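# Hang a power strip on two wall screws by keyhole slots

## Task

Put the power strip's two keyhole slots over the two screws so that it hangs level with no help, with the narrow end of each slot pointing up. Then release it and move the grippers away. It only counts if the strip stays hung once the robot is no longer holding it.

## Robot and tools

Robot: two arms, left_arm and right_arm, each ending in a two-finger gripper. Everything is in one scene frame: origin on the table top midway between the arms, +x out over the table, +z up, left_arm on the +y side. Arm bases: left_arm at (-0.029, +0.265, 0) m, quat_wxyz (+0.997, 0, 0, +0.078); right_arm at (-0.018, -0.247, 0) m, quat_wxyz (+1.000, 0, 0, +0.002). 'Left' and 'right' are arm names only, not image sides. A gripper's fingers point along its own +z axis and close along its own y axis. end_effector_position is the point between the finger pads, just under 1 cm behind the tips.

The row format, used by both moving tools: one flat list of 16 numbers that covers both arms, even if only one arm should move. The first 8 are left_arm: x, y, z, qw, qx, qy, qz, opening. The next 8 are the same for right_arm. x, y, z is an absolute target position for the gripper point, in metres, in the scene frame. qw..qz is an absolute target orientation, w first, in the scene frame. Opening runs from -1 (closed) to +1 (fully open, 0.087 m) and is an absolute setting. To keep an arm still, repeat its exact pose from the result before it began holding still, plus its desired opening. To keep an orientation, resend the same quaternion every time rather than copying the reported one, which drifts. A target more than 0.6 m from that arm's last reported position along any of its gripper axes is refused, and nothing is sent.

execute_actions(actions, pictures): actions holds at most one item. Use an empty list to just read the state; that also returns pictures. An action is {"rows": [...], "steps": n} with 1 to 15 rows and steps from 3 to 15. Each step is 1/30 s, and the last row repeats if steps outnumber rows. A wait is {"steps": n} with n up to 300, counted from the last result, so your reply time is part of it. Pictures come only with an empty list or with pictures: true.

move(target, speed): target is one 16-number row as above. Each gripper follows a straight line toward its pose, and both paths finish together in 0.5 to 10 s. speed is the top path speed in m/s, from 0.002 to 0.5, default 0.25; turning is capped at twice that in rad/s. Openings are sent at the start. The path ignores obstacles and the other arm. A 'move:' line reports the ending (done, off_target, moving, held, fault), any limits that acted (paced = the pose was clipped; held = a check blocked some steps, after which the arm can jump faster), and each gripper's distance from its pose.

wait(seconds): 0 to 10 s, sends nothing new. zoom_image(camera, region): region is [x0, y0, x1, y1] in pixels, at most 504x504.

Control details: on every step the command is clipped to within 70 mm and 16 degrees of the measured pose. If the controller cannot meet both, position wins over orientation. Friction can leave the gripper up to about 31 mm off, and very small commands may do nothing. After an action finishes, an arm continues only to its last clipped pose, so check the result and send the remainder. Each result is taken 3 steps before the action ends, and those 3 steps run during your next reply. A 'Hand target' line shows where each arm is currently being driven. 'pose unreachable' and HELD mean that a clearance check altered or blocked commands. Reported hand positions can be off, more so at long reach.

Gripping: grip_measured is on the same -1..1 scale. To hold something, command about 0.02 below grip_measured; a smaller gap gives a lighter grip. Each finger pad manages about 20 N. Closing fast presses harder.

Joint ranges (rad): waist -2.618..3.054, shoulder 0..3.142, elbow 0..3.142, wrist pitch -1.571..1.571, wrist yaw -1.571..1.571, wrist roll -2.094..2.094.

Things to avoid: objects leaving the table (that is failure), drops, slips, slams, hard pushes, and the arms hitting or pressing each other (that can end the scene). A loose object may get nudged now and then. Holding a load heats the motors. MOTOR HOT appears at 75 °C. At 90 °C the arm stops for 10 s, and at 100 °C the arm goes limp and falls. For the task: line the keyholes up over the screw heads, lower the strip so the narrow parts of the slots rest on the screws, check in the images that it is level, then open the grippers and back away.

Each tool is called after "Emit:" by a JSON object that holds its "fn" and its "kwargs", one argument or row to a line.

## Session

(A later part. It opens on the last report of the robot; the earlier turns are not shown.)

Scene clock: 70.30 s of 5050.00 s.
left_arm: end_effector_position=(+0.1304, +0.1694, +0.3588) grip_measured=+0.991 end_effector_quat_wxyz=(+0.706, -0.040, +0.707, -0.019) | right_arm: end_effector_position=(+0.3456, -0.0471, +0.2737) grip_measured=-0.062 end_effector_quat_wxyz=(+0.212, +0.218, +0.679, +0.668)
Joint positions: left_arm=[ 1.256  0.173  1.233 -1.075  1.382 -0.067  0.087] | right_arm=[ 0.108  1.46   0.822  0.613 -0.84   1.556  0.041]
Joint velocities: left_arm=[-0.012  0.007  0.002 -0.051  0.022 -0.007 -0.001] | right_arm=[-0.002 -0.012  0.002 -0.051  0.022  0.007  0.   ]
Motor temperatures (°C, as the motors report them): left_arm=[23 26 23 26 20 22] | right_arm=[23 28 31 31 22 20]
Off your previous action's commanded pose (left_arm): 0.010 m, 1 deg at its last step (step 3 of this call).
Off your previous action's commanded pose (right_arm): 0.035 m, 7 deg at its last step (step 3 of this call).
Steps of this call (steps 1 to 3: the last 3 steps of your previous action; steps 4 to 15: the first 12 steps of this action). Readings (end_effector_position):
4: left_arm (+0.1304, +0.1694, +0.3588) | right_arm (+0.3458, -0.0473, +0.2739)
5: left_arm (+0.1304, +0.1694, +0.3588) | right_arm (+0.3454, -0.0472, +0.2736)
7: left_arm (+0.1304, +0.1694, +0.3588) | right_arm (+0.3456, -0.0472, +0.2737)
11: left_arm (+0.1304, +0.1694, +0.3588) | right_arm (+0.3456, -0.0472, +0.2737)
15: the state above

Emit:
{"fn": "execute_actions", "kwargs": {
  "actions": []
}}

Scene clock: 70.67 s of 5050.00 s.
left_arm: end_effector_position=(+0.1304, +0.1694, +0.3588) grip_measured=+0.991 end_effector_quat_wxyz=(+0.706, -0.040, +0.707, -0.019) | right_arm: end_effector_position=(+0.3456, -0.0471, +0.2738) grip_measured=-0.062 end_effector_quat_wxyz=(+0.213, +0.218, +0.679, +0.668)
Joint positions: left_arm=[ 1.256  0.173  1.233 -1.075  1.382 -0.067  0.087] | right_arm=[ 0.108  1.459  0.822  0.613 -0.84   1.556  0.041]
Joint velocities: left_arm=[-0.007  0.002 -0.002 -0.037 -0.037  0.037 -0.   ] | right_arm=[ 0.012  0.017  0.012 -0.051  0.022 -0.037 -0.   ]
Motor temperatures (°C, as the motors report them): left_arm=[23 26 23 26 20 22] | right_arm=[23 28 31 31 22 20]
Hand target (left_arm): +0.130, +0.160, +0.360; +0.707, -0.035, +0.706, -0.015
Hand target (right_arm): +0.330, -0.033, +0.304; +0.233, +0.165, +0.660, +0.695
Off the commanded pose (left_arm): 0.010 m, 1 deg.
Off the commanded pose (right_arm): 0.036 m, 8 deg.
Kept back: nothing.
Steps of this call (steps 1 to 3: the last 3 steps of your previous action; steps 4 to 11: nothing new was sent). Readings (end_effector_position):
1: left_arm (+0.1304, +0.1694, +0.3588) | right_arm (+0.3456, -0.0471, +0.2738)
2: left_arm (+0.1304, +0.1694, +0.3588) | right_arm (+0.3456, -0.0471, +0.2738)
4: left_arm (+0.1304, +0.1694, +0.3588) | right_arm (+0.3456, -0.0471, +0.2738)
8: left_arm (+0.1304, +0.1694, +0.3588) | right_arm (+0.3456, -0.0471, +0.2738)
11: the state above

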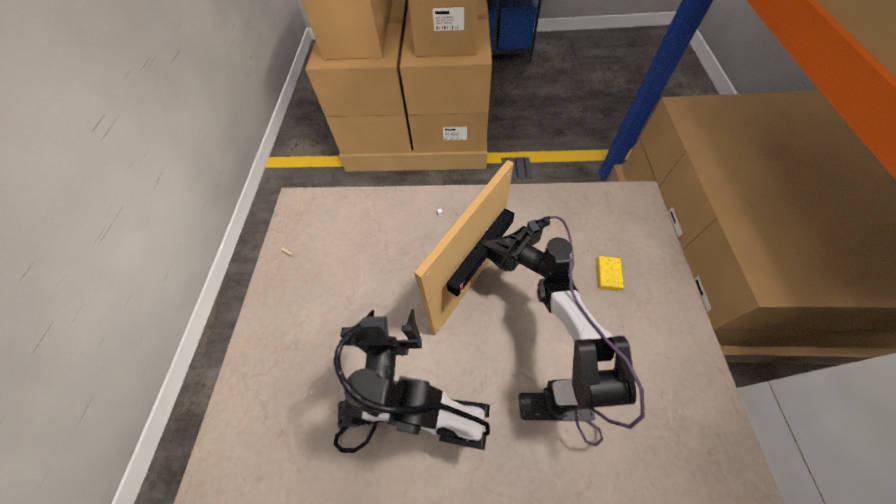

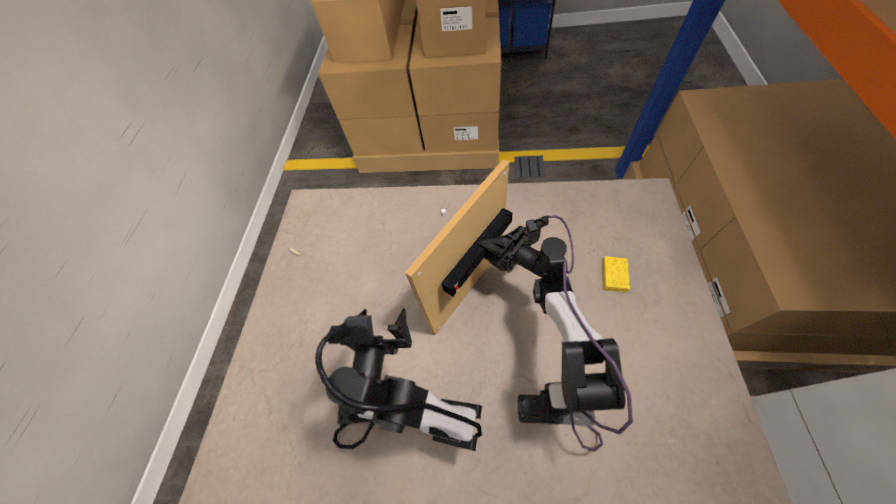

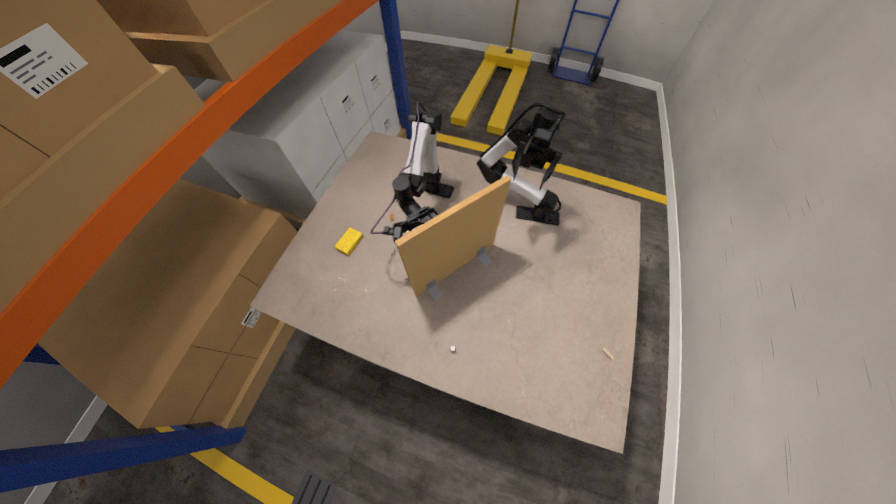

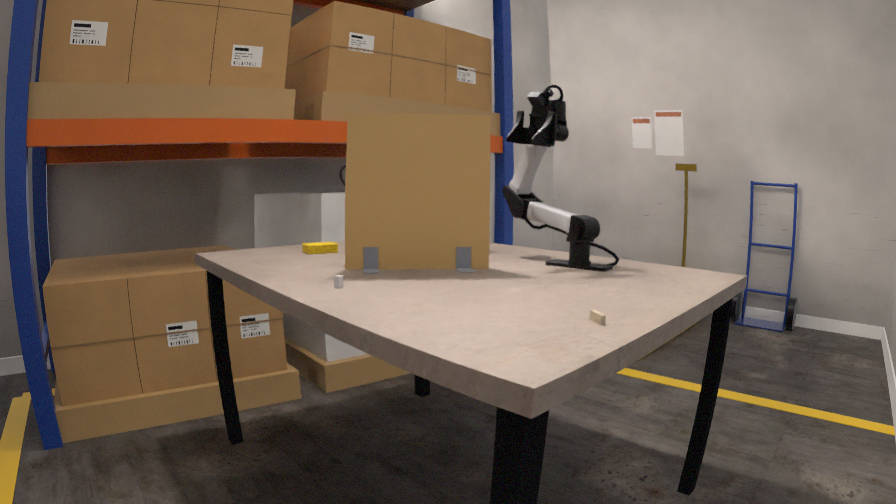

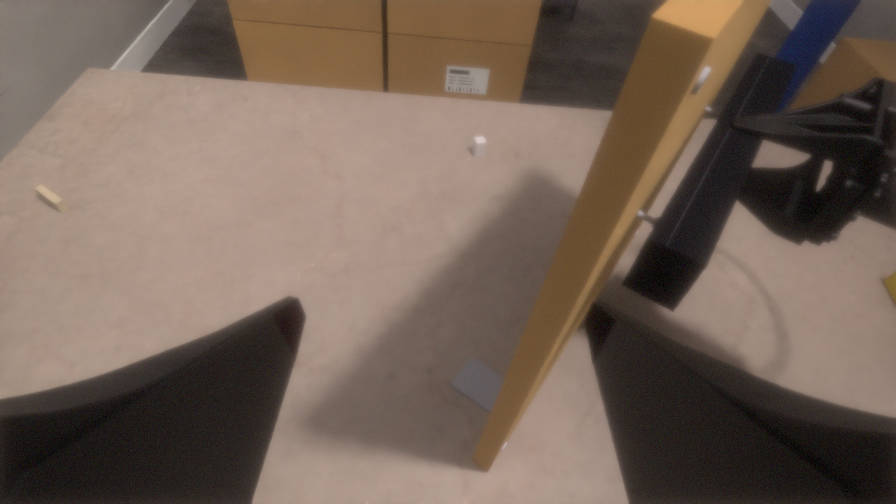

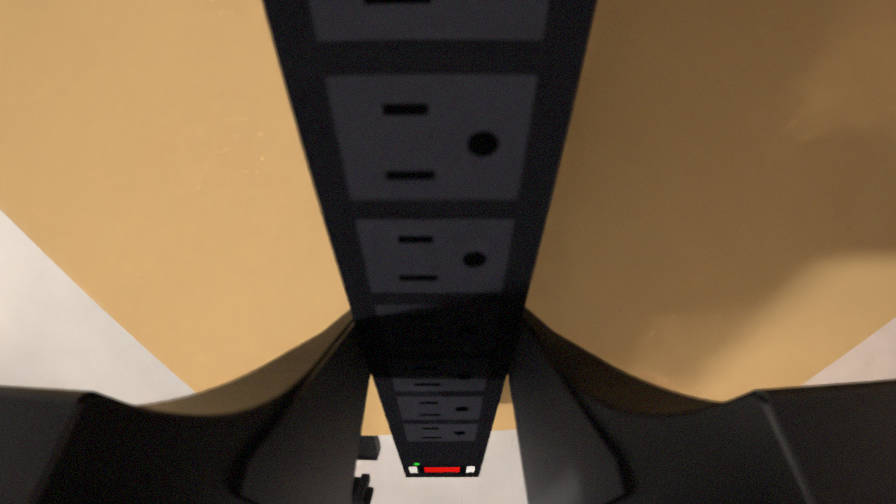

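Emit:
{"fn": "zoom_image", "kwargs": {
  "camera": "cam_left_wrist",
  "region": [580,40,820,320]
}}

Region (580, 40, 820, 320) of cam_left_wrist's 896x504 image, scaled by 1.800, with more detail than that image has; it fills the left 432 columns of this view, and the rest is white.

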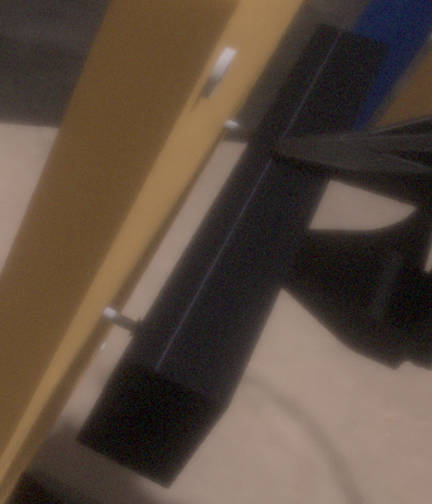

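Emit:
{"fn": "execute_actions", "kwargs": {
  "actions": [
    {"rows":[[0.13,0.16,0.36,0.707,-0.035,0.706,-0.015,1,0.338,-0.075,0.31,0.245,0.175,0.66,0.69,-0.3]]}
  ]
}}

Emit:
{"fn": "wait", "kwargs": {
  "seconds": 0.3
}}

Emit:
{"fn": "zoom_image", "kwargs": {
  "camera": "cam_left_wrist",
  "region": [580,40,860,340]
}}

Scene clock: 71.20 s of 5050.00 s.
left_arm: end_effector_position=(+0.1304, +0.1694, +0.3588) grip_measured=+0.991 end_effector_quat_wxyz=(+0.706, -0.040, +0.707, -0.019) | right_arm: end_effector_position=(+0.3476, -0.0758, +0.2742) grip_measured=-0.062 end_effector_quat_wxyz=(+0.215, +0.219, +0.679, +0.667)
Joint positions: left_arm=[ 1.256  0.173  1.233 -1.075  1.382 -0.067  0.087] | right_arm=[ 0.013  1.454  0.822  0.604 -0.929  1.548  0.041]
Joint velocities: left_arm=[-0.017 -0.007 -0.007 -0.051  0.066 -0.051  0.   ] | right_arm=[ 0.017  0.002  0.002 -0.066 -0.066  0.022  0.001]
Motor temperatures (°C, as the motors report them): left_arm=[23 26 23 26 20 22] | right_arm=[23 28 31 31 22 20]
Steps of this call (steps 1 to 4: nothing new was sent; steps 5 to 16: the first 12 steps of this action). Readings (end_effector_position):
5: left_arm (+0.1304, +0.1694, +0.3588) | right_arm (+0.3454, -0.0505, +0.2739)
6: left_arm (+0.1304, +0.1694, +0.3588) | right_arm (+0.3449, -0.0555, +0.2737)
8: left_arm (+0.1304, +0.1694, +0.3588) | right_arm (+0.3477, -0.0677, +0.2740)
12: left_arm (+0.1304, +0.1694, +0.3588) | right_arm (+0.3506, -0.0771, +0.2741)
16: the state above

Scene clock: 71.60 s of 5050.00 s.
left_arm: end_effector_position=(+0.1304, +0.1694, +0.3588) grip_measured=+0.991 end_effector_quat_wxyz=(+0.706, -0.040, +0.707, -0.019) | right_arm: end_effector_position=(+0.3457, -0.0751, +0.2743) grip_measured=-0.062 end_effector_quat_wxyz=(+0.212, +0.216, +0.680, +0.668)
Joint positions: left_arm=[ 1.256  0.173  1.233 -1.075  1.382 -0.067  0.087] | right_arm=[ 0.013  1.454  0.822  0.604 -0.94   1.548  0.041]
Joint velocities: left_arm=[-0.002 -0.007  0.007 -0.007 -0.007  0.037 -0.   ] | right_arm=[ 0.007  0.007  0.007 -0.037 -0.007  0.022 -0.001]
Motor temperatures (°C, as the motors report them): left_arm=[23 26 23 26 20 22] | right_arm=[23 28 31 31 22 20]
Hand target (left_arm): +0.130, +0.160, +0.360; +0.707, -0.035, +0.706, -0.015
Hand target (right_arm): +0.337, -0.075, +0.309; +0.244, +0.174, +0.661, +0.688
Off the commanded pose (left_arm): 0.010 m, 1 deg.
Off the commanded pose (right_arm): 0.037 m, 7 deg.
Kept back: nothing.
Steps of this call (steps 1 to 3: the last 3 steps of your previous action; steps 4 to 12: nothing new was sent). Readings (end_effector_position):
1: left_arm (+0.1304, +0.1694, +0.3588) | right_arm (+0.3471, -0.0756, +0.2742)
2: left_arm (+0.1304, +0.1694, +0.3588) | right_arm (+0.3468, -0.0755, +0.2743)
4: left_arm (+0.1304, +0.1694, +0.3588) | right_arm (+0.3463, -0.0753, +0.2743)
8: left_arm (+0.1304, +0.1694, +0.3588) | right_arm (+0.3459, -0.0752, +0.2743)
12: the state above

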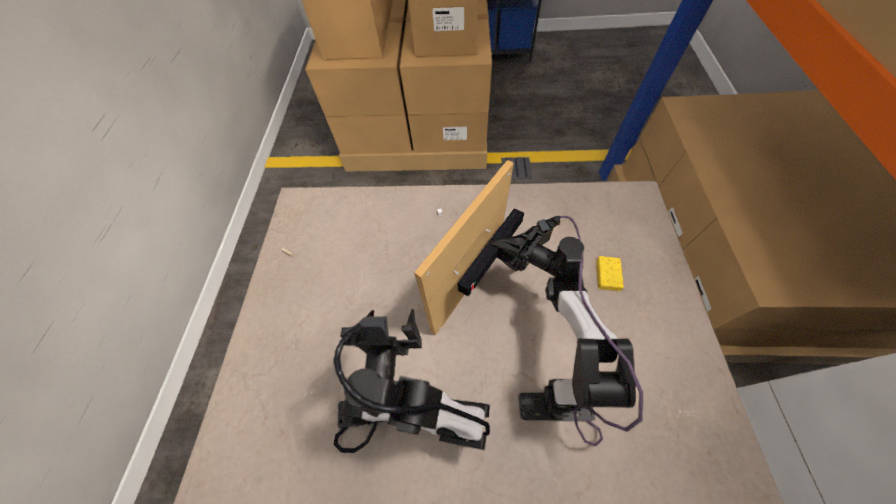

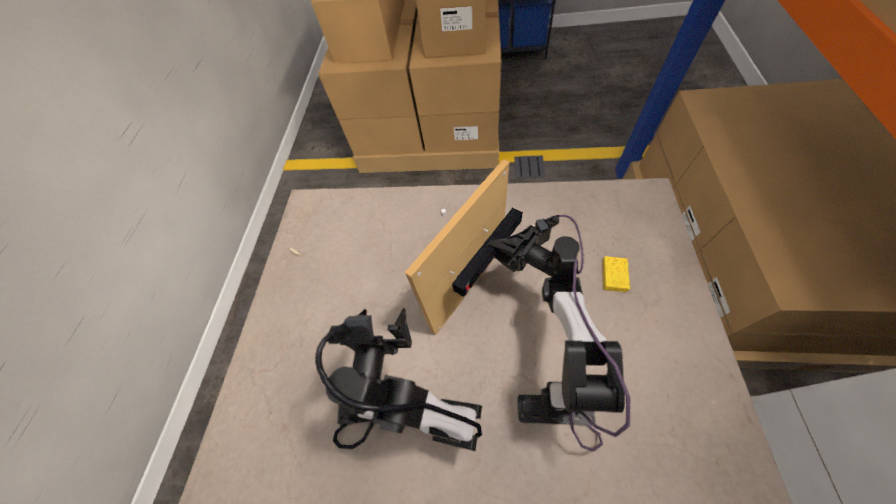

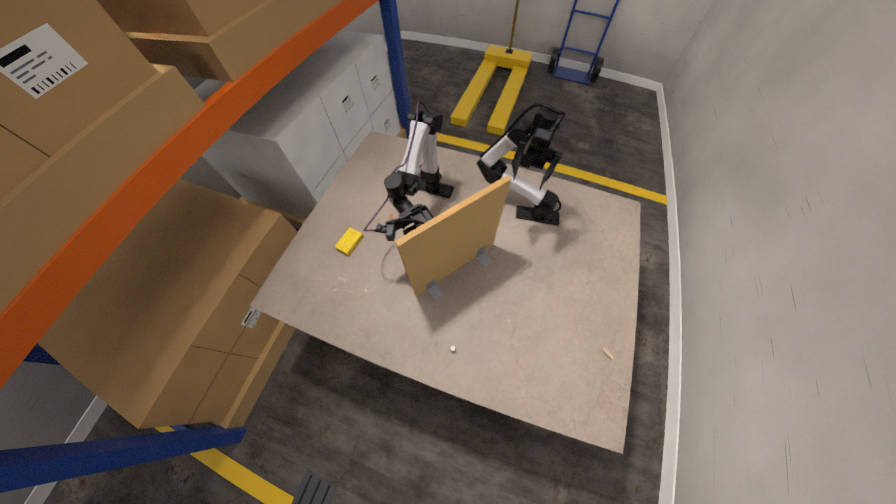

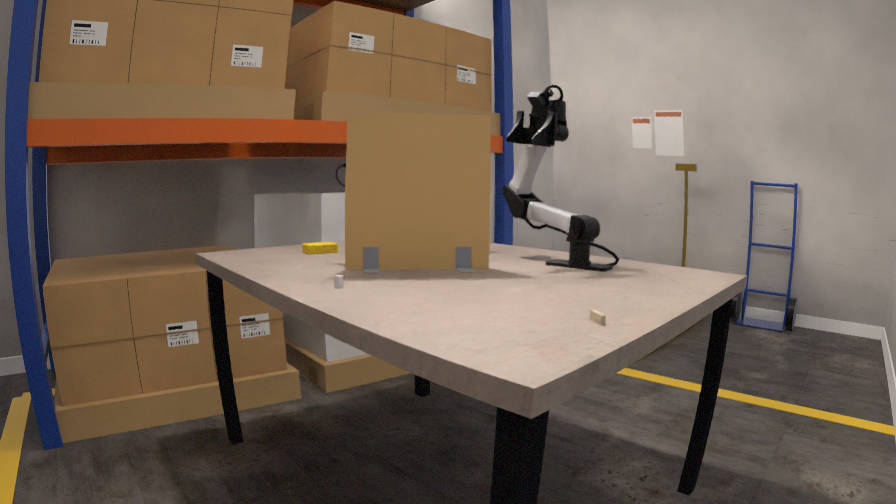

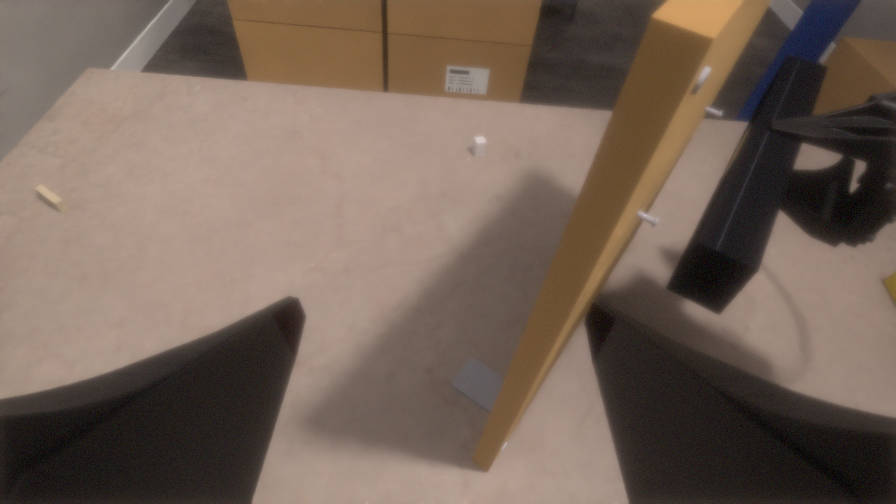

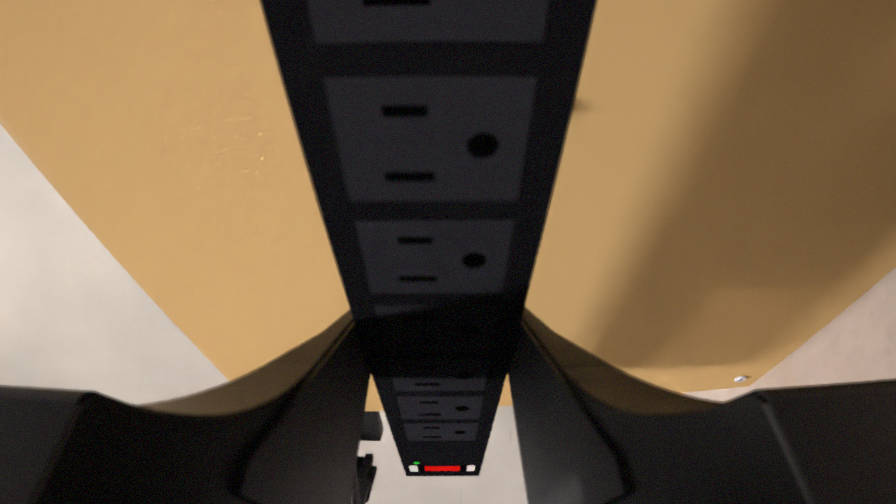

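Region (580, 40, 860, 340) of cam_left_wrist's 896x504 image, scaled by 1.680, with more detail than that image has; it fills the left 470 columns of this view, and the rest is white.

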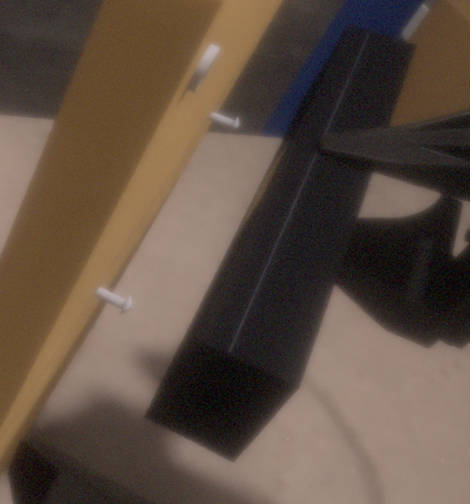

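Emit:
{"fn": "execute_actions", "kwargs": {
  "actions": [
    {"rows":[[0.13,0.16,0.36,0.707,-0.035,0.706,-0.015,1,0.338,-0.05,0.31,0.245,0.175,0.66,0.69,-0.3]]}
  ]
}}

Emit:
{"fn": "execute_actions", "kwargs": {
  "actions": [
    {"rows":[[0.13,0.16,0.36,0.707,-0.035,0.706,-0.015,1,0.338,-0.035,0.31,0.245,0.175,0.66,0.69,-0.3]]}
  ]
}}

Scene clock: 72.10 s of 5050.00 s.
left_arm: end_effector_position=(+0.1304, +0.1694, +0.3588) grip_measured=+0.991 end_effector_quat_wxyz=(+0.706, -0.040, +0.707, -0.019) | right_arm: end_effector_position=(+0.3403, -0.0496, +0.2748) grip_measured=-0.062 end_effector_quat_wxyz=(+0.205, +0.207, +0.682, +0.670)
Joint positions: left_arm=[ 1.256  0.173  1.233 -1.075  1.382 -0.067  0.087] | right_arm=[ 0.094  1.452  0.822  0.604 -0.881  1.548  0.041]
Joint velocities: left_arm=[-0.012  0.007 -0.002 -0.051 -0.051  0.037 -0.   ] | right_arm=[-0.007  0.002 -0.012 -0.095  0.051 -0.007 -0.   ]
Motor temperatures (°C, as the motors report them): left_arm=[23 26 23 26 20 22] | right_arm=[23 28 31 31 22 20]
Steps of this call (steps 1 to 3: nothing new was sent; steps 4 to 15: the first 12 steps of this action). Readings (end_effector_position):
4: left_arm (+0.1304, +0.1694, +0.3588) | right_arm (+0.3459, -0.0729, +0.2746)
5: left_arm (+0.1304, +0.1694, +0.3588) | right_arm (+0.3461, -0.0685, +0.2747)
7: left_arm (+0.1304, +0.1694, +0.3588) | right_arm (+0.3424, -0.0574, +0.2749)
11: left_arm (+0.1304, +0.1694, +0.3588) | right_arm (+0.3381, -0.0488, +0.2749)
15: the state above

Scene clock: 72.60 s of 5050.00 s.
left_arm: end_effector_position=(+0.1304, +0.1694, +0.3588) grip_measured=+0.991 end_effector_quat_wxyz=(+0.706, -0.040, +0.707, -0.019) | right_arm: end_effector_position=(+0.3417, -0.0446, +0.2747) grip_measured=-0.062 end_effector_quat_wxyz=(+0.210, +0.212, +0.681, +0.668)
Joint positions: left_arm=[ 1.256  0.173  1.233 -1.075  1.382 -0.067  0.087] | right_arm=[ 0.114  1.45   0.822  0.6   -0.847  1.547  0.041]
Joint velocities: left_arm=[ 0.017  0.012  0.007  0.007 -0.081 -0.037  0.   ] | right_arm=[ 0.017  0.007 -0.012  0.007 -0.037 -0.037 -0.   ]
Motor temperatures (°C, as the motors report them): left_arm=[23 26 23 26 20 22] | right_arm=[23 28 31 31 22 20]
Off your previous action's commanded pose (left_arm): 0.010 m, 1 deg at its last step (step 3 of this call).
Off your previous action's commanded pose (right_arm): 0.035 m, 7 deg at its last step (step 3 of this call).
Steps of this call (steps 1 to 3: the last 3 steps of your previous action; steps 4 to 15: the first 12 steps of this action). Readings (end_effector_position):
4: left_arm (+0.1304, +0.1694, +0.3588) | right_arm (+0.3415, -0.0487, +0.2748)
5: left_arm (+0.1304, +0.1694, +0.3588) | right_arm (+0.3418, -0.0462, +0.2747)
7: left_arm (+0.1304, +0.1694, +0.3588) | right_arm (+0.3417, -0.0446, +0.2747)
11: left_arm (+0.1304, +0.1694, +0.3588) | right_arm (+0.3417, -0.0446, +0.2746)
15: the state above

Emit:
{"fn": "execute_actions", "kwargs": {
  "actions": [
    {"rows":[[0.13,0.16,0.36,0.707,-0.035,0.706,-0.015,1,0.338,-0.046,0.305,0.245,0.175,0.66,0.69,-0.3],[0.13,0.16,0.36,0.707,-0.035,0.706,-0.015,1,0.338,-0.046,0.30,0.245,0.175,0.66,0.69,-0.3],[0.13,0.16,0.36,0.707,-0.035,0.706,-0.015,1,0.338,-0.046,0.295,0.245,0.175,0.66,0.69,-0.3],[0.13,0.16,0.36,0.707,-0.035,0.706,-0.015,1,0.338,-0.046,0.29,0.245,0.175,0.66,0.69,-0.3]]}
  ]
}}

Scene clock: 74.80 s of 5050.00 s.
left_arm: end_effector_position=(+0.1304, +0.1694, +0.3588) grip_measured=+0.991 end_effector_quat_wxyz=(+0.706, -0.040, +0.707, -0.019) | right_arm: end_effector_position=(+0.3375, -0.0453, +0.2616) grip_measured=-0.062 end_effector_quat_wxyz=(+0.207, +0.215, +0.686, +0.664)
Joint positions: left_arm=[ 1.256  0.173  1.233 -1.075  1.382 -0.067  0.087] | right_arm=[ 0.114  1.45   0.782  0.62  -0.848  1.536  0.041]
Joint velocities: left_arm=[-0.002  0.017 -0.027  0.095  0.081  0.007 -0.001] | right_arm=[ 0.017  0.032 -0.002  0.037  0.066  0.007  0.001]
Motor temperatures (°C, as the motors report them): left_arm=[23 26 23 26 20 22] | right_arm=[23 28 32 31 22 20]
Off your previous action's commanded pose (left_arm): 0.010 m, 1 deg at its last step (step 3 of this call).
Off your previous action's commanded pose (right_arm): 0.037 m, 7 deg at its last step (step 3 of this call).
Steps of this call (steps 1 to 3: the last 3 steps of your previous action; steps 4 to 54: nothing new was sent; steps 55 to 66: the first 12 steps of this action). Readings (end_effector_position):
55: left_arm (+0.1304, +0.1694, +0.3588) | right_arm (+0.3416, -0.0448, +0.2747)
56: left_arm (+0.1304, +0.1694, +0.3588) | right_arm (+0.3416, -0.0448, +0.2747)
58: left_arm (+0.1304, +0.1694, +0.3588) | right_arm (+0.3408, -0.0449, +0.2727)
62: left_arm (+0.1304, +0.1694, +0.3588) | right_arm (+0.3381, -0.0453, +0.2637)
66: the state above

Emit:
{"fn": "execute_actions", "kwargs": {
  "actions": [
    {"rows":[[0.13,0.16,0.36,0.707,-0.035,0.706,-0.015,1,0.338,-0.046,0.30,0.245,0.175,0.66,0.69,-0.3],[0.13,0.16,0.36,0.707,-0.035,0.706,-0.015,1,0.338,-0.046,0.305,0.245,0.175,0.66,0.69,-0.3],[0.13,0.16,0.36,0.707,-0.035,0.706,-0.015,1,0.338,-0.046,0.308,0.245,0.175,0.66,0.69,-0.3]]}
  ]
}}

Emit:
{"fn": "execute_actions", "kwargs": {
  "actions": [
    {"rows":[[0.13,0.16,0.36,0.707,-0.035,0.706,-0.015,1,0.338,-0.035,0.308,0.245,0.175,0.66,0.69,-0.3]]}
  ]
}}

Scene clock: 75.37 s of 5050.00 s.
left_arm: end_effector_position=(+0.1304, +0.1694, +0.3588) grip_measured=+0.991 end_effector_quat_wxyz=(+0.706, -0.040, +0.707, -0.019) | right_arm: end_effector_position=(+0.3374, -0.0453, +0.2603) grip_measured=-0.062 end_effector_quat_wxyz=(+0.204, +0.217, +0.687, +0.663)
Joint positions: left_arm=[ 1.256  0.173  1.233 -1.075  1.382 -0.067  0.087] | right_arm=[ 0.114  1.45   0.782  0.612 -0.848  1.536  0.041]
Joint velocities: left_arm=[ 0.007 -0.007 -0.007  0.051 -0.066  0.007 -0.002] | right_arm=[ 0.002 -0.002 -0.012 -0.007  0.022  0.007 -0.001]
Motor temperatures (°C, as the motors report them): left_arm=[23 26 23 26 20 22] | right_arm=[23 28 32 31 22 20]
Off your previous action's commanded pose (left_arm): 0.010 m, 1 deg at its last step (step 3 of this call).
Off your previous action's commanded pose (right_arm): 0.028 m, 7 deg at its last step (step 3 of this call).
Steps of this call (steps 1 to 3: the last 3 steps of your previous action; steps 4 to 5: nothing new was sent; steps 6 to 17: the first 12 steps of this action). Readings (end_effector_position):
6: left_arm (+0.1304, +0.1694, +0.3588) | right_arm (+0.3375, -0.0453, +0.2628)
7: left_arm (+0.1304, +0.1694, +0.3588) | right_arm (+0.3375, -0.0453, +0.2628)
9: left_arm (+0.1304, +0.1694, +0.3588) | right_arm (+0.3375, -0.0453, +0.2621)
13: left_arm (+0.1304, +0.1694, +0.3588) | right_arm (+0.3374, -0.0453, +0.2608)
17: the state above

Scene clock: 75.87 s of 5050.00 s.
left_arm: end_effector_position=(+0.1304, +0.1694, +0.3588) grip_measured=+0.991 end_effector_quat_wxyz=(+0.706, -0.040, +0.707, -0.019) | right_arm: end_effector_position=(+0.3376, -0.0426, +0.2599) grip_measured=-0.062 end_effector_quat_wxyz=(+0.205, +0.219, +0.687, +0.662)
Joint positions: left_arm=[ 1.256  0.173  1.233 -1.075  1.382 -0.067  0.087] | right_arm=[ 0.124  1.45   0.782  0.61  -0.834  1.536  0.041]
Joint velocities: left_arm=[-0.022 -0.007 -0.017 -0.066 -0.007  0.037 -0.001] | right_arm=[ 0.017 -0.007 -0.007  0.022 -0.051  0.022  0.001]
Motor temperatures (°C, as the motors report them): left_arm=[23 26 23 26 20 22] | right_arm=[23 28 32 31 22 20]
Off your previous action's commanded pose (left_arm): 0.010 m, 1 deg at its last step (step 3 of this call).
Off your previous action's commanded pose (right_arm): 0.048 m, 8 deg at its last step (step 3 of this call).
Steps of this call (steps 1 to 3: the last 3 steps of your previous action; steps 4 to 15: the first 12 steps of this action). Readings (end_effector_position):
4: left_arm (+0.1304, +0.1694, +0.3588) | right_arm (+0.3376, -0.0448, +0.2601)
5: left_arm (+0.1304, +0.1694, +0.3588) | right_arm (+0.3376, -0.0435, +0.2600)
7: left_arm (+0.1304, +0.1694, +0.3588) | right_arm (+0.3376, -0.0426, +0.2599)
11: left_arm (+0.1304, +0.1694, +0.3588) | right_arm (+0.3376, -0.0426, +0.2599)
15: the state above

Emit:
{"fn": "execute_actions", "kwargs": {
  "actions": [
    {"rows":[[0.13,0.16,0.36,0.707,-0.035,0.706,-0.015,1,0.338,-0.055,0.328,0.25,0.17,0.655,0.695,-0.3]]}
  ]
}}

Emit:
{"fn": "execute_actions", "kwargs": {
  "actions": [
    {"rows":[[0.13,0.16,0.36,0.707,-0.035,0.706,-0.015,1,0.338,-0.04,0.328,0.25,0.17,0.655,0.695,-0.3]]}
  ]
}}

Scene clock: 76.37 s of 5050.00 s.
left_arm: end_effector_position=(+0.1304, +0.1694, +0.3588) grip_measured=+0.991 end_effector_quat_wxyz=(+0.706, -0.040, +0.707, -0.019) | right_arm: end_effector_position=(+0.3407, -0.0537, +0.2826) grip_measured=-0.063 end_effector_quat_wxyz=(+0.216, +0.210, +0.680, +0.668)
Joint positions: left_arm=[ 1.256  0.173  1.233 -1.075  1.382 -0.067  0.087] | right_arm=[ 0.086  1.427  0.832  0.574 -0.869  1.541  0.041]
Joint velocities: left_arm=[ 0.007  0.002  0.007 -0.037  0.022 -0.037 -0.   ] | right_arm=[ 0.002  0.007 -0.007 -0.037 -0.051  0.066 -0.001]
Motor temperatures (°C, as the motors report them): left_arm=[23 26 23 26 20 22] | right_arm=[23 28 32 31 22 20]
Off your previous action's commanded pose (left_arm): 0.010 m, 1 deg at its last step (step 3 of this call).
Off your previous action's commanded pose (right_arm): 0.049 m, 8 deg at its last step (step 3 of this call).
Steps of this call (steps 1 to 3: the last 3 steps of your previous action; steps 4 to 15: the first 12 steps of this action). Readings (end_effector_position):
4: left_arm (+0.1304, +0.1694, +0.3588) | right_arm (+0.3375, -0.0438, +0.2612)
5: left_arm (+0.1304, +0.1694, +0.3588) | right_arm (+0.3378, -0.0457, +0.2630)
7: left_arm (+0.1304, +0.1694, +0.3588) | right_arm (+0.3397, -0.0505, +0.2701)
11: left_arm (+0.1304, +0.1694, +0.3588) | right_arm (+0.3417, -0.0543, +0.2818)
15: the state above

Scene clock: 76.87 s of 5050.00 s.
left_arm: end_effector_position=(+0.1304, +0.1694, +0.3588) grip_measured=+0.991 end_effector_quat_wxyz=(+0.706, -0.040, +0.707, -0.019) | right_arm: end_effector_position=(+0.3374, -0.0424, +0.2823) grip_measured=-0.063 end_effector_quat_wxyz=(+0.210, +0.207, +0.682, +0.669)
Joint positions: left_arm=[ 1.256  0.173  1.233 -1.075  1.382 -0.067  0.087] | right_arm=[ 0.122  1.427  0.832  0.572 -0.846  1.543  0.041]
Joint velocities: left_arm=[-0.017  0.002  0.012  0.007  0.037 -0.051 -0.001] | right_arm=[ 0.002 -0.017 -0.012  0.051  0.051 -0.081 -0.   ]
Motor temperatures (°C, as the motors report them): left_arm=[23 26 23 26 20 22] | right_arm=[23 28 32 31 22 20]
Off your previous action's commanded pose (left_arm): 0.010 m, 1 deg at its last step (step 3 of this call).
Off your previous action's commanded pose (right_arm): 0.045 m, 7 deg at its last step (step 3 of this call).
Steps of this call (steps 1 to 3: the last 3 steps of your previous action; steps 4 to 15: the first 12 steps of this action). Readings (end_effector_position):
4: left_arm (+0.1304, +0.1694, +0.3588) | right_arm (+0.3403, -0.0525, +0.2827)
5: left_arm (+0.1304, +0.1694, +0.3588) | right_arm (+0.3402, -0.0506, +0.2827)
7: left_arm (+0.1304, +0.1694, +0.3588) | right_arm (+0.3384, -0.0457, +0.2826)
11: left_arm (+0.1304, +0.1694, +0.3588) | right_arm (+0.3367, -0.0422, +0.2824)
15: the state above

Sweep down with x bias forward.

Emit:
{"fn": "execute_actions", "kwargs": {
  "actions": [
    {"rows":[[0.13,0.16,0.36,0.707,-0.035,0.706,-0.015,1,0.343,-0.038,0.318,0.25,0.17,0.655,0.695,-0.3],[0.13,0.16,0.36,0.707,-0.035,0.706,-0.015,1,0.343,-0.038,0.314,0.25,0.17,0.655,0.695,-0.3],[0.13,0.16,0.36,0.707,-0.035,0.706,-0.015,1,0.343,-0.038,0.311,0.25,0.17,0.655,0.695,-0.3],[0.13,0.16,0.36,0.707,-0.035,0.706,-0.015,1,0.343,-0.038,0.309,0.25,0.17,0.655,0.695,-0.3],[0.13,0.16,0.36,0.707,-0.035,0.706,-0.015,1,0.343,-0.038,0.307,0.25,0.17,0.655,0.695,-0.3],[0.13,0.16,0.36,0.707,-0.035,0.706,-0.015,1,0.343,-0.038,0.305,0.25,0.17,0.655,0.695,-0.3],[0.13,0.16,0.36,0.707,-0.035,0.706,-0.015,1,0.343,-0.038,0.303,0.25,0.17,0.655,0.695,-0.3],[0.13,0.16,0.36,0.707,-0.035,0.706,-0.015,1,0.343,-0.038,0.301,0.25,0.17,0.655,0.695,-0.3],[0.13,0.16,0.36,0.707,-0.035,0.706,-0.015,1,0.343,-0.038,0.299,0.25,0.17,0.655,0.695,-0.3],[0.13,0.16,0.36,0.707,-0.035,0.706,-0.015,1,0.343,-0.038,0.297,0.25,0.17,0.655,0.695,-0.3]]}
  ]
}}

Scene clock: 77.43 s of 5050.00 s.
left_arm: end_effector_position=(+0.1304, +0.1694, +0.3588) grip_measured=+0.991 end_effector_quat_wxyz=(+0.706, -0.040, +0.707, -0.019) | right_arm: end_effector_position=(+0.3385, -0.0423, +0.2801) grip_measured=-0.063 end_effector_quat_wxyz=(+0.215, +0.198, +0.678, +0.674)
Joint positions: left_arm=[ 1.256  0.173  1.233 -1.075  1.382 -0.067  0.087] | right_arm=[ 0.12   1.446  0.821  0.627 -0.855  1.548  0.041]
Joint velocities: left_arm=[-0.002 -0.007 -0.012 -0.022  0.081  0.022 -0.   ] | right_arm=[-0.007  0.042 -0.076  0.212 -0.066  0.037 -0.001]
Motor temperatures (°C, as the motors report them): left_arm=[23 26 23 26 20 22] | right_arm=[23 28 32 32 22 20]
Off your previous action's commanded pose (left_arm): 0.010 m, 1 deg at its last step (step 3 of this call).
Off your previous action's commanded pose (right_arm): 0.046 m, 8 deg at its last step (step 3 of this call).
Steps of this call (steps 1 to 3: the last 3 steps of your previous action; steps 4 to 5: nothing new was sent; steps 6 to 17: the first 12 steps of this action). Readings (end_effector_position):
6: left_arm (+0.1304, +0.1694, +0.3588) | right_arm (+0.3381, -0.0427, +0.2820)
7: left_arm (+0.1304, +0.1694, +0.3588) | right_arm (+0.3384, -0.0427, +0.2816)
9: left_arm (+0.1304, +0.1694, +0.3588) | right_arm (+0.3388, -0.0424, +0.2813)
13: left_arm (+0.1304, +0.1694, +0.3588) | right_arm (+0.3388, -0.0422, +0.2813)
17: the state above

Emit:
{"fn": "execute_actions", "kwargs": {
  "actions": [
    {"rows":[[0.13,0.16,0.36,0.707,-0.035,0.706,-0.015,1,0.343,-0.038,0.292,0.235,0.185,0.665,0.685,-0.3]]}
  ]
}}

Emit:
{"fn": "execute_actions", "kwargs": {
  "actions": [
    {"rows":[[0.13,0.16,0.36,0.707,-0.035,0.706,-0.015,1,0.343,-0.038,0.287,0.235,0.185,0.665,0.685,-0.3]]}
  ]
}}

Scene clock: 77.93 s of 5050.00 s.
left_arm: end_effector_position=(+0.1304, +0.1694, +0.3588) grip_measured=+0.991 end_effector_quat_wxyz=(+0.706, -0.040, +0.707, -0.019) | right_arm: end_effector_position=(+0.3383, -0.0423, +0.2797) grip_measured=-0.063 end_effector_quat_wxyz=(+0.216, +0.196, +0.677, +0.676)
Joint positions: left_arm=[ 1.256  0.173  1.233 -1.075  1.382 -0.067  0.087] | right_arm=[ 0.119  1.45   0.816  0.643 -0.857  1.55   0.041]
Joint velocities: left_arm=[-0.012  0.007  0.002 -0.051 -0.037 -0.095 -0.   ] | right_arm=[-0.017  0.032 -0.007  0.022 -0.037 -0.007  0.001]
Motor temperatures (°C, as the motors report them): left_arm=[23 26 23 26 20 22] | right_arm=[23 28 32 32 22 20]
Off your previous action's commanded pose (left_arm): 0.010 m, 1 deg at its last step (step 3 of this call).
Off your previous action's commanded pose (right_arm): 0.018 m, 6 deg at its last step (step 3 of this call).
Steps of this call (steps 1 to 3: the last 3 steps of your previous action; steps 4 to 15: the first 12 steps of this action). Readings (end_effector_position):
4: left_arm (+0.1304, +0.1694, +0.3588) | right_arm (+0.3383, -0.0423, +0.2797)
5: left_arm (+0.1304, +0.1694, +0.3588) | right_arm (+0.3383, -0.0423, +0.2797)
7: left_arm (+0.1304, +0.1694, +0.3588) | right_arm (+0.3383, -0.0423, +0.2797)
11: left_arm (+0.1304, +0.1694, +0.3588) | right_arm (+0.3383, -0.0423, +0.2797)
15: the state above

Scene clock: 78.43 s of 5050.00 s.
left_arm: end_effector_position=(+0.1304, +0.1694, +0.3588) grip_measured=+0.991 end_effector_quat_wxyz=(+0.706, -0.040, +0.707, -0.019) | right_arm: end_effector_position=(+0.3383, -0.0423, +0.2797) grip_measured=-0.063 end_effector_quat_wxyz=(+0.216, +0.196, +0.677, +0.676)
Joint positions: left_arm=[ 1.256  0.173  1.233 -1.075  1.382 -0.067  0.087] | right_arm=[ 0.119  1.45   0.816  0.643 -0.857  1.55   0.041]
Joint velocities: left_arm=[ 0.002  0.012 -0.007  0.007 -0.007  0.007  0.001] | right_arm=[-0.002 -0.012  0.002 -0.037  0.007 -0.007 -0.001]
Motor temperatures (°C, as the motors report them): left_arm=[23 26 23 26 20 22] | right_arm=[23 28 32 32 22 20]
Off your previous action's commanded pose (left_arm): 0.010 m, 1 deg at its last step (step 3 of this call).
Off your previous action's commanded pose (right_arm): 0.014 m, 3 deg at its last step (step 3 of this call).
Steps of this call (steps 1 to 3: the last 3 steps of your previous action; steps 4 to 15: the first 12 steps of this action). Readings (end_effector_position):
4: left_arm (+0.1304, +0.1694, +0.3588) | right_arm (+0.3383, -0.0423, +0.2797)
5: left_arm (+0.1304, +0.1694, +0.3588) | right_arm (+0.3383, -0.0423, +0.2797)
7: left_arm (+0.1304, +0.1694, +0.3588) | right_arm (+0.3383, -0.0423, +0.2797)
11: left_arm (+0.1304, +0.1694, +0.3588) | right_arm (+0.3383, -0.0423, +0.2797)
15: the state above

Emit:
{"fn": "execute_actions", "kwargs": {
  "actions": [
    {"rows":[[0.13,0.16,0.36,0.707,-0.035,0.706,-0.015,1,0.33,-0.08,0.31,0.245,0.175,0.66,0.69,-0.3]]}
  ]
}}

Emit:
{"fn": "move", "kwargs": {
  "target": [0.10,0.10,0.34,0.542,0.455,0.542,-0.455,1,0.15,-0.09,0.27,0.03,-0.03,0.69,0.72,-0.3]
}}

Scene clock: 79.07 s of 5050.00 s.
left_arm: end_effector_position=(+0.1304, +0.1694, +0.3588) grip_measured=+0.991 end_effector_quat_wxyz=(+0.706, -0.040, +0.707, -0.019) | right_arm: end_effector_position=(+0.3415, -0.0816, +0.2820) grip_measured=-0.063 end_effector_quat_wxyz=(+0.226, +0.210, +0.675, +0.670)
Joint positions: left_arm=[ 1.256  0.173  1.233 -1.075  1.382 -0.067  0.087] | right_arm=[-0.007  1.424  0.81   0.615 -0.948  1.548  0.041]
Joint velocities: left_arm=[-0.007  0.002 -0.012 -0.007 -0.022  0.081  0.002] | right_arm=[ 0.002 -0.002  0.002 -0.007 -0.081 -0.037 -0.   ]
Motor temperatures (°C, as the motors report them): left_arm=[23 26 23 26 20 22] | right_arm=[23 28 32 32 22 20]
Off your previous action's commanded pose (left_arm): 0.010 m, 1 deg at its last step (step 3 of this call).
Off your previous action's commanded pose (right_arm): 0.010 m, 3 deg at its last step (step 3 of this call).
Steps of this call (steps 1 to 3: the last 3 steps of your previous action; steps 4 to 7: nothing new was sent; steps 8 to 19: the first 12 steps of this action). Readings (end_effector_position):
8: left_arm (+0.1304, +0.1694, +0.3588) | right_arm (+0.3379, -0.0461, +0.2800)
9: left_arm (+0.1304, +0.1694, +0.3588) | right_arm (+0.3372, -0.0529, +0.2797)
11: left_arm (+0.1304, +0.1694, +0.3588) | right_arm (+0.3406, -0.0697, +0.2805)
15: left_arm (+0.1304, +0.1694, +0.3588) | right_arm (+0.3448, -0.0830, +0.2821)
19: the state above

Scene clock: 82.87 s of 5050.00 s.
left_arm: end_effector_position=(+0.1033, +0.1085, +0.3408) grip_measured=+0.991 end_effector_quat_wxyz=(+0.698, +0.097, +0.700, -0.115) | right_arm: end_effector_position=(+0.1531, -0.0877, +0.2645) grip_measured=-0.063 end_effector_quat_wxyz=(+0.071, +0.013, +0.706, +0.704)
Joint positions: left_arm=[ 1.091  0.069  1.157 -1.012  1.548 -0.103  0.087] | right_arm=[-0.105  1.003  0.456  0.649 -1.553  1.591  0.041]
Joint velocities: left_arm=[-0.007 -0.007 -0.007 -0.066  0.037 -0.022  0.001] | right_arm=[ 0.027  0.007 -0.002 -0.051 -0.022  0.037  0.   ]
Motor temperatures (°C, as the motors report them): left_arm=[23 26 23 27 20 22] | right_arm=[23 28 32 31 22 20]
Hand target (left_arm): +0.100, +0.100, +0.340; +0.698, +0.104, +0.699, -0.117
Hand target (right_arm): +0.150, -0.089, +0.269; +0.074, +0.016, +0.706, +0.704
Off your previous action's commanded pose (left_arm): 0.010 m, 1 deg at its last step (step 3 of this call).
Off your previous action's commanded pose (right_arm): 0.030 m, 5 deg at its last step (step 3 of this call).
Off the commanded pose (left_arm): 0.009 m, 63 deg; orientation clipped at the last step of the last action.
Off the commanded pose (right_arm): 0.007 m, 7 deg.
joint sent to its limit (left arm) — the command would take joint 5 (wrist yaw) past its upper limit, so that joint was sent only as far as its limit.
joint sent to its limit (right arm) — the command would take joint 5 (wrist yaw) past its lower limit, so that joint was sent only as far as its limit.
Kept back: nothing.
move: off_target (left_arm, right_arm); limits=paced

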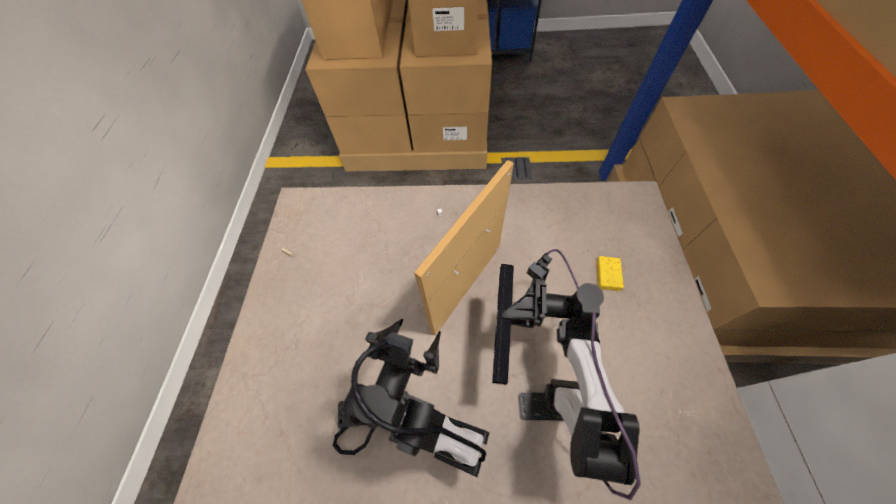

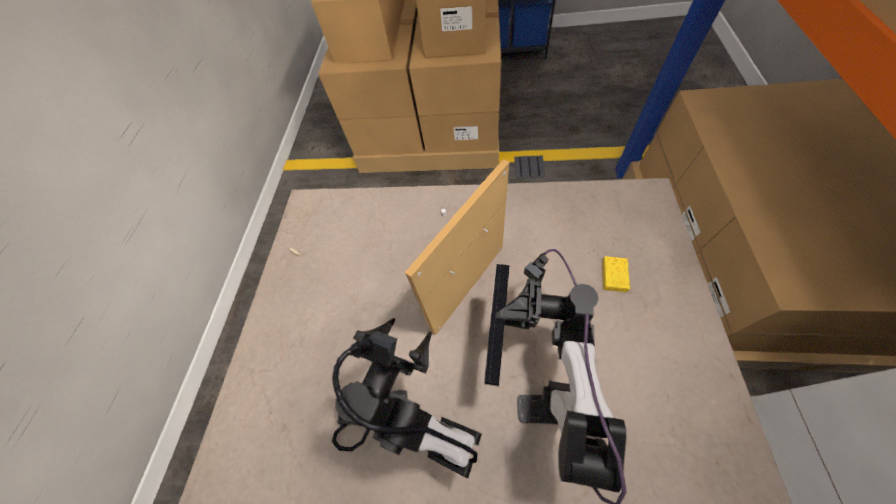

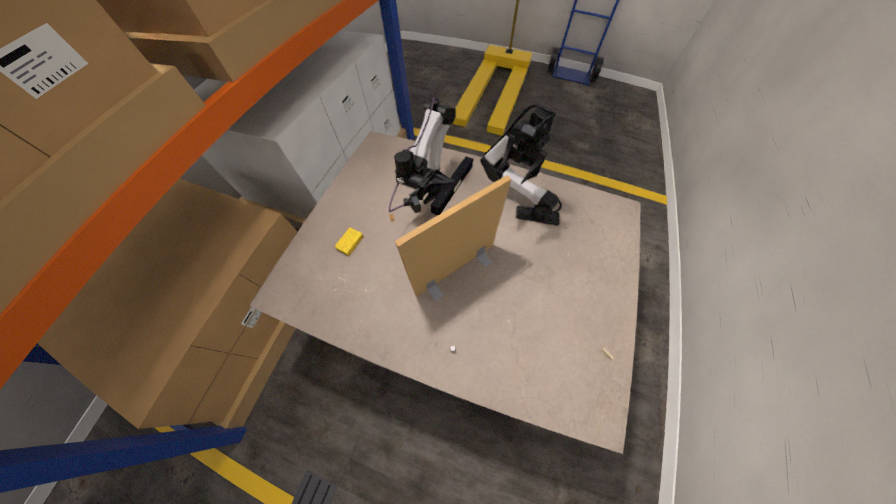

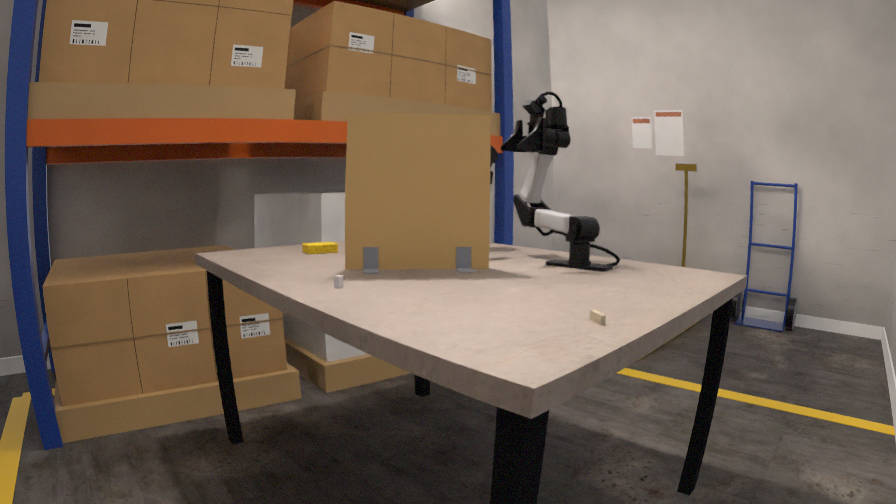

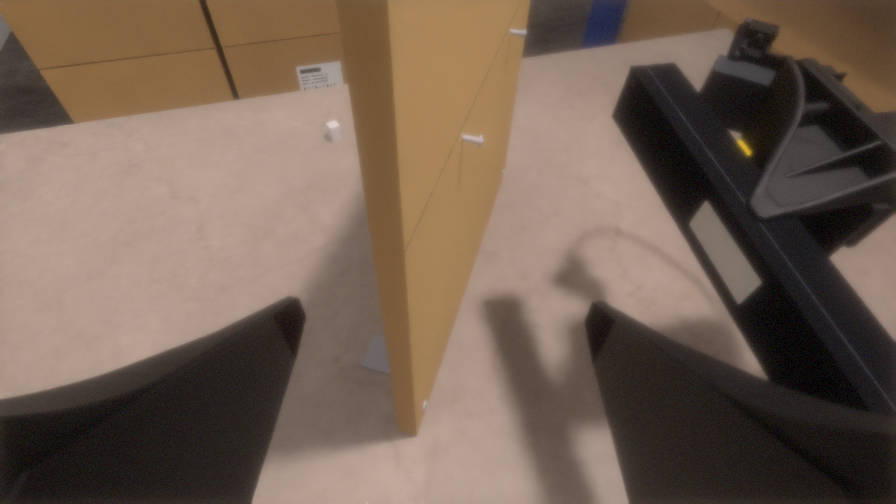

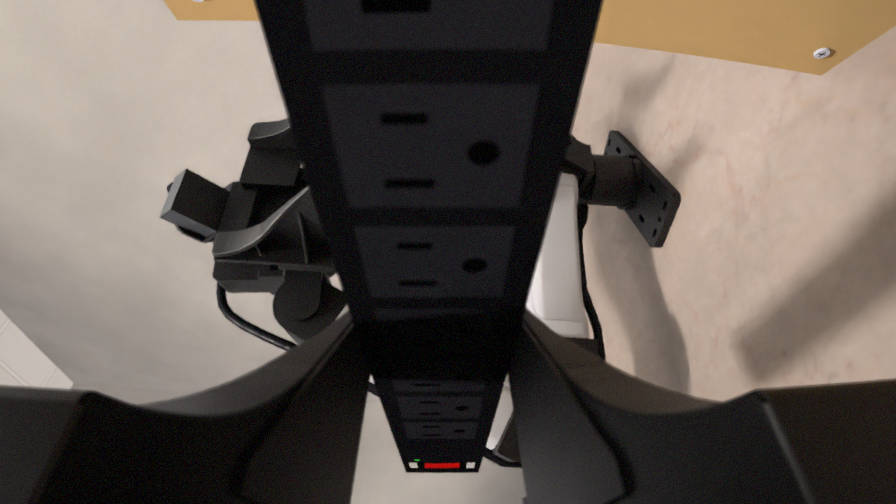

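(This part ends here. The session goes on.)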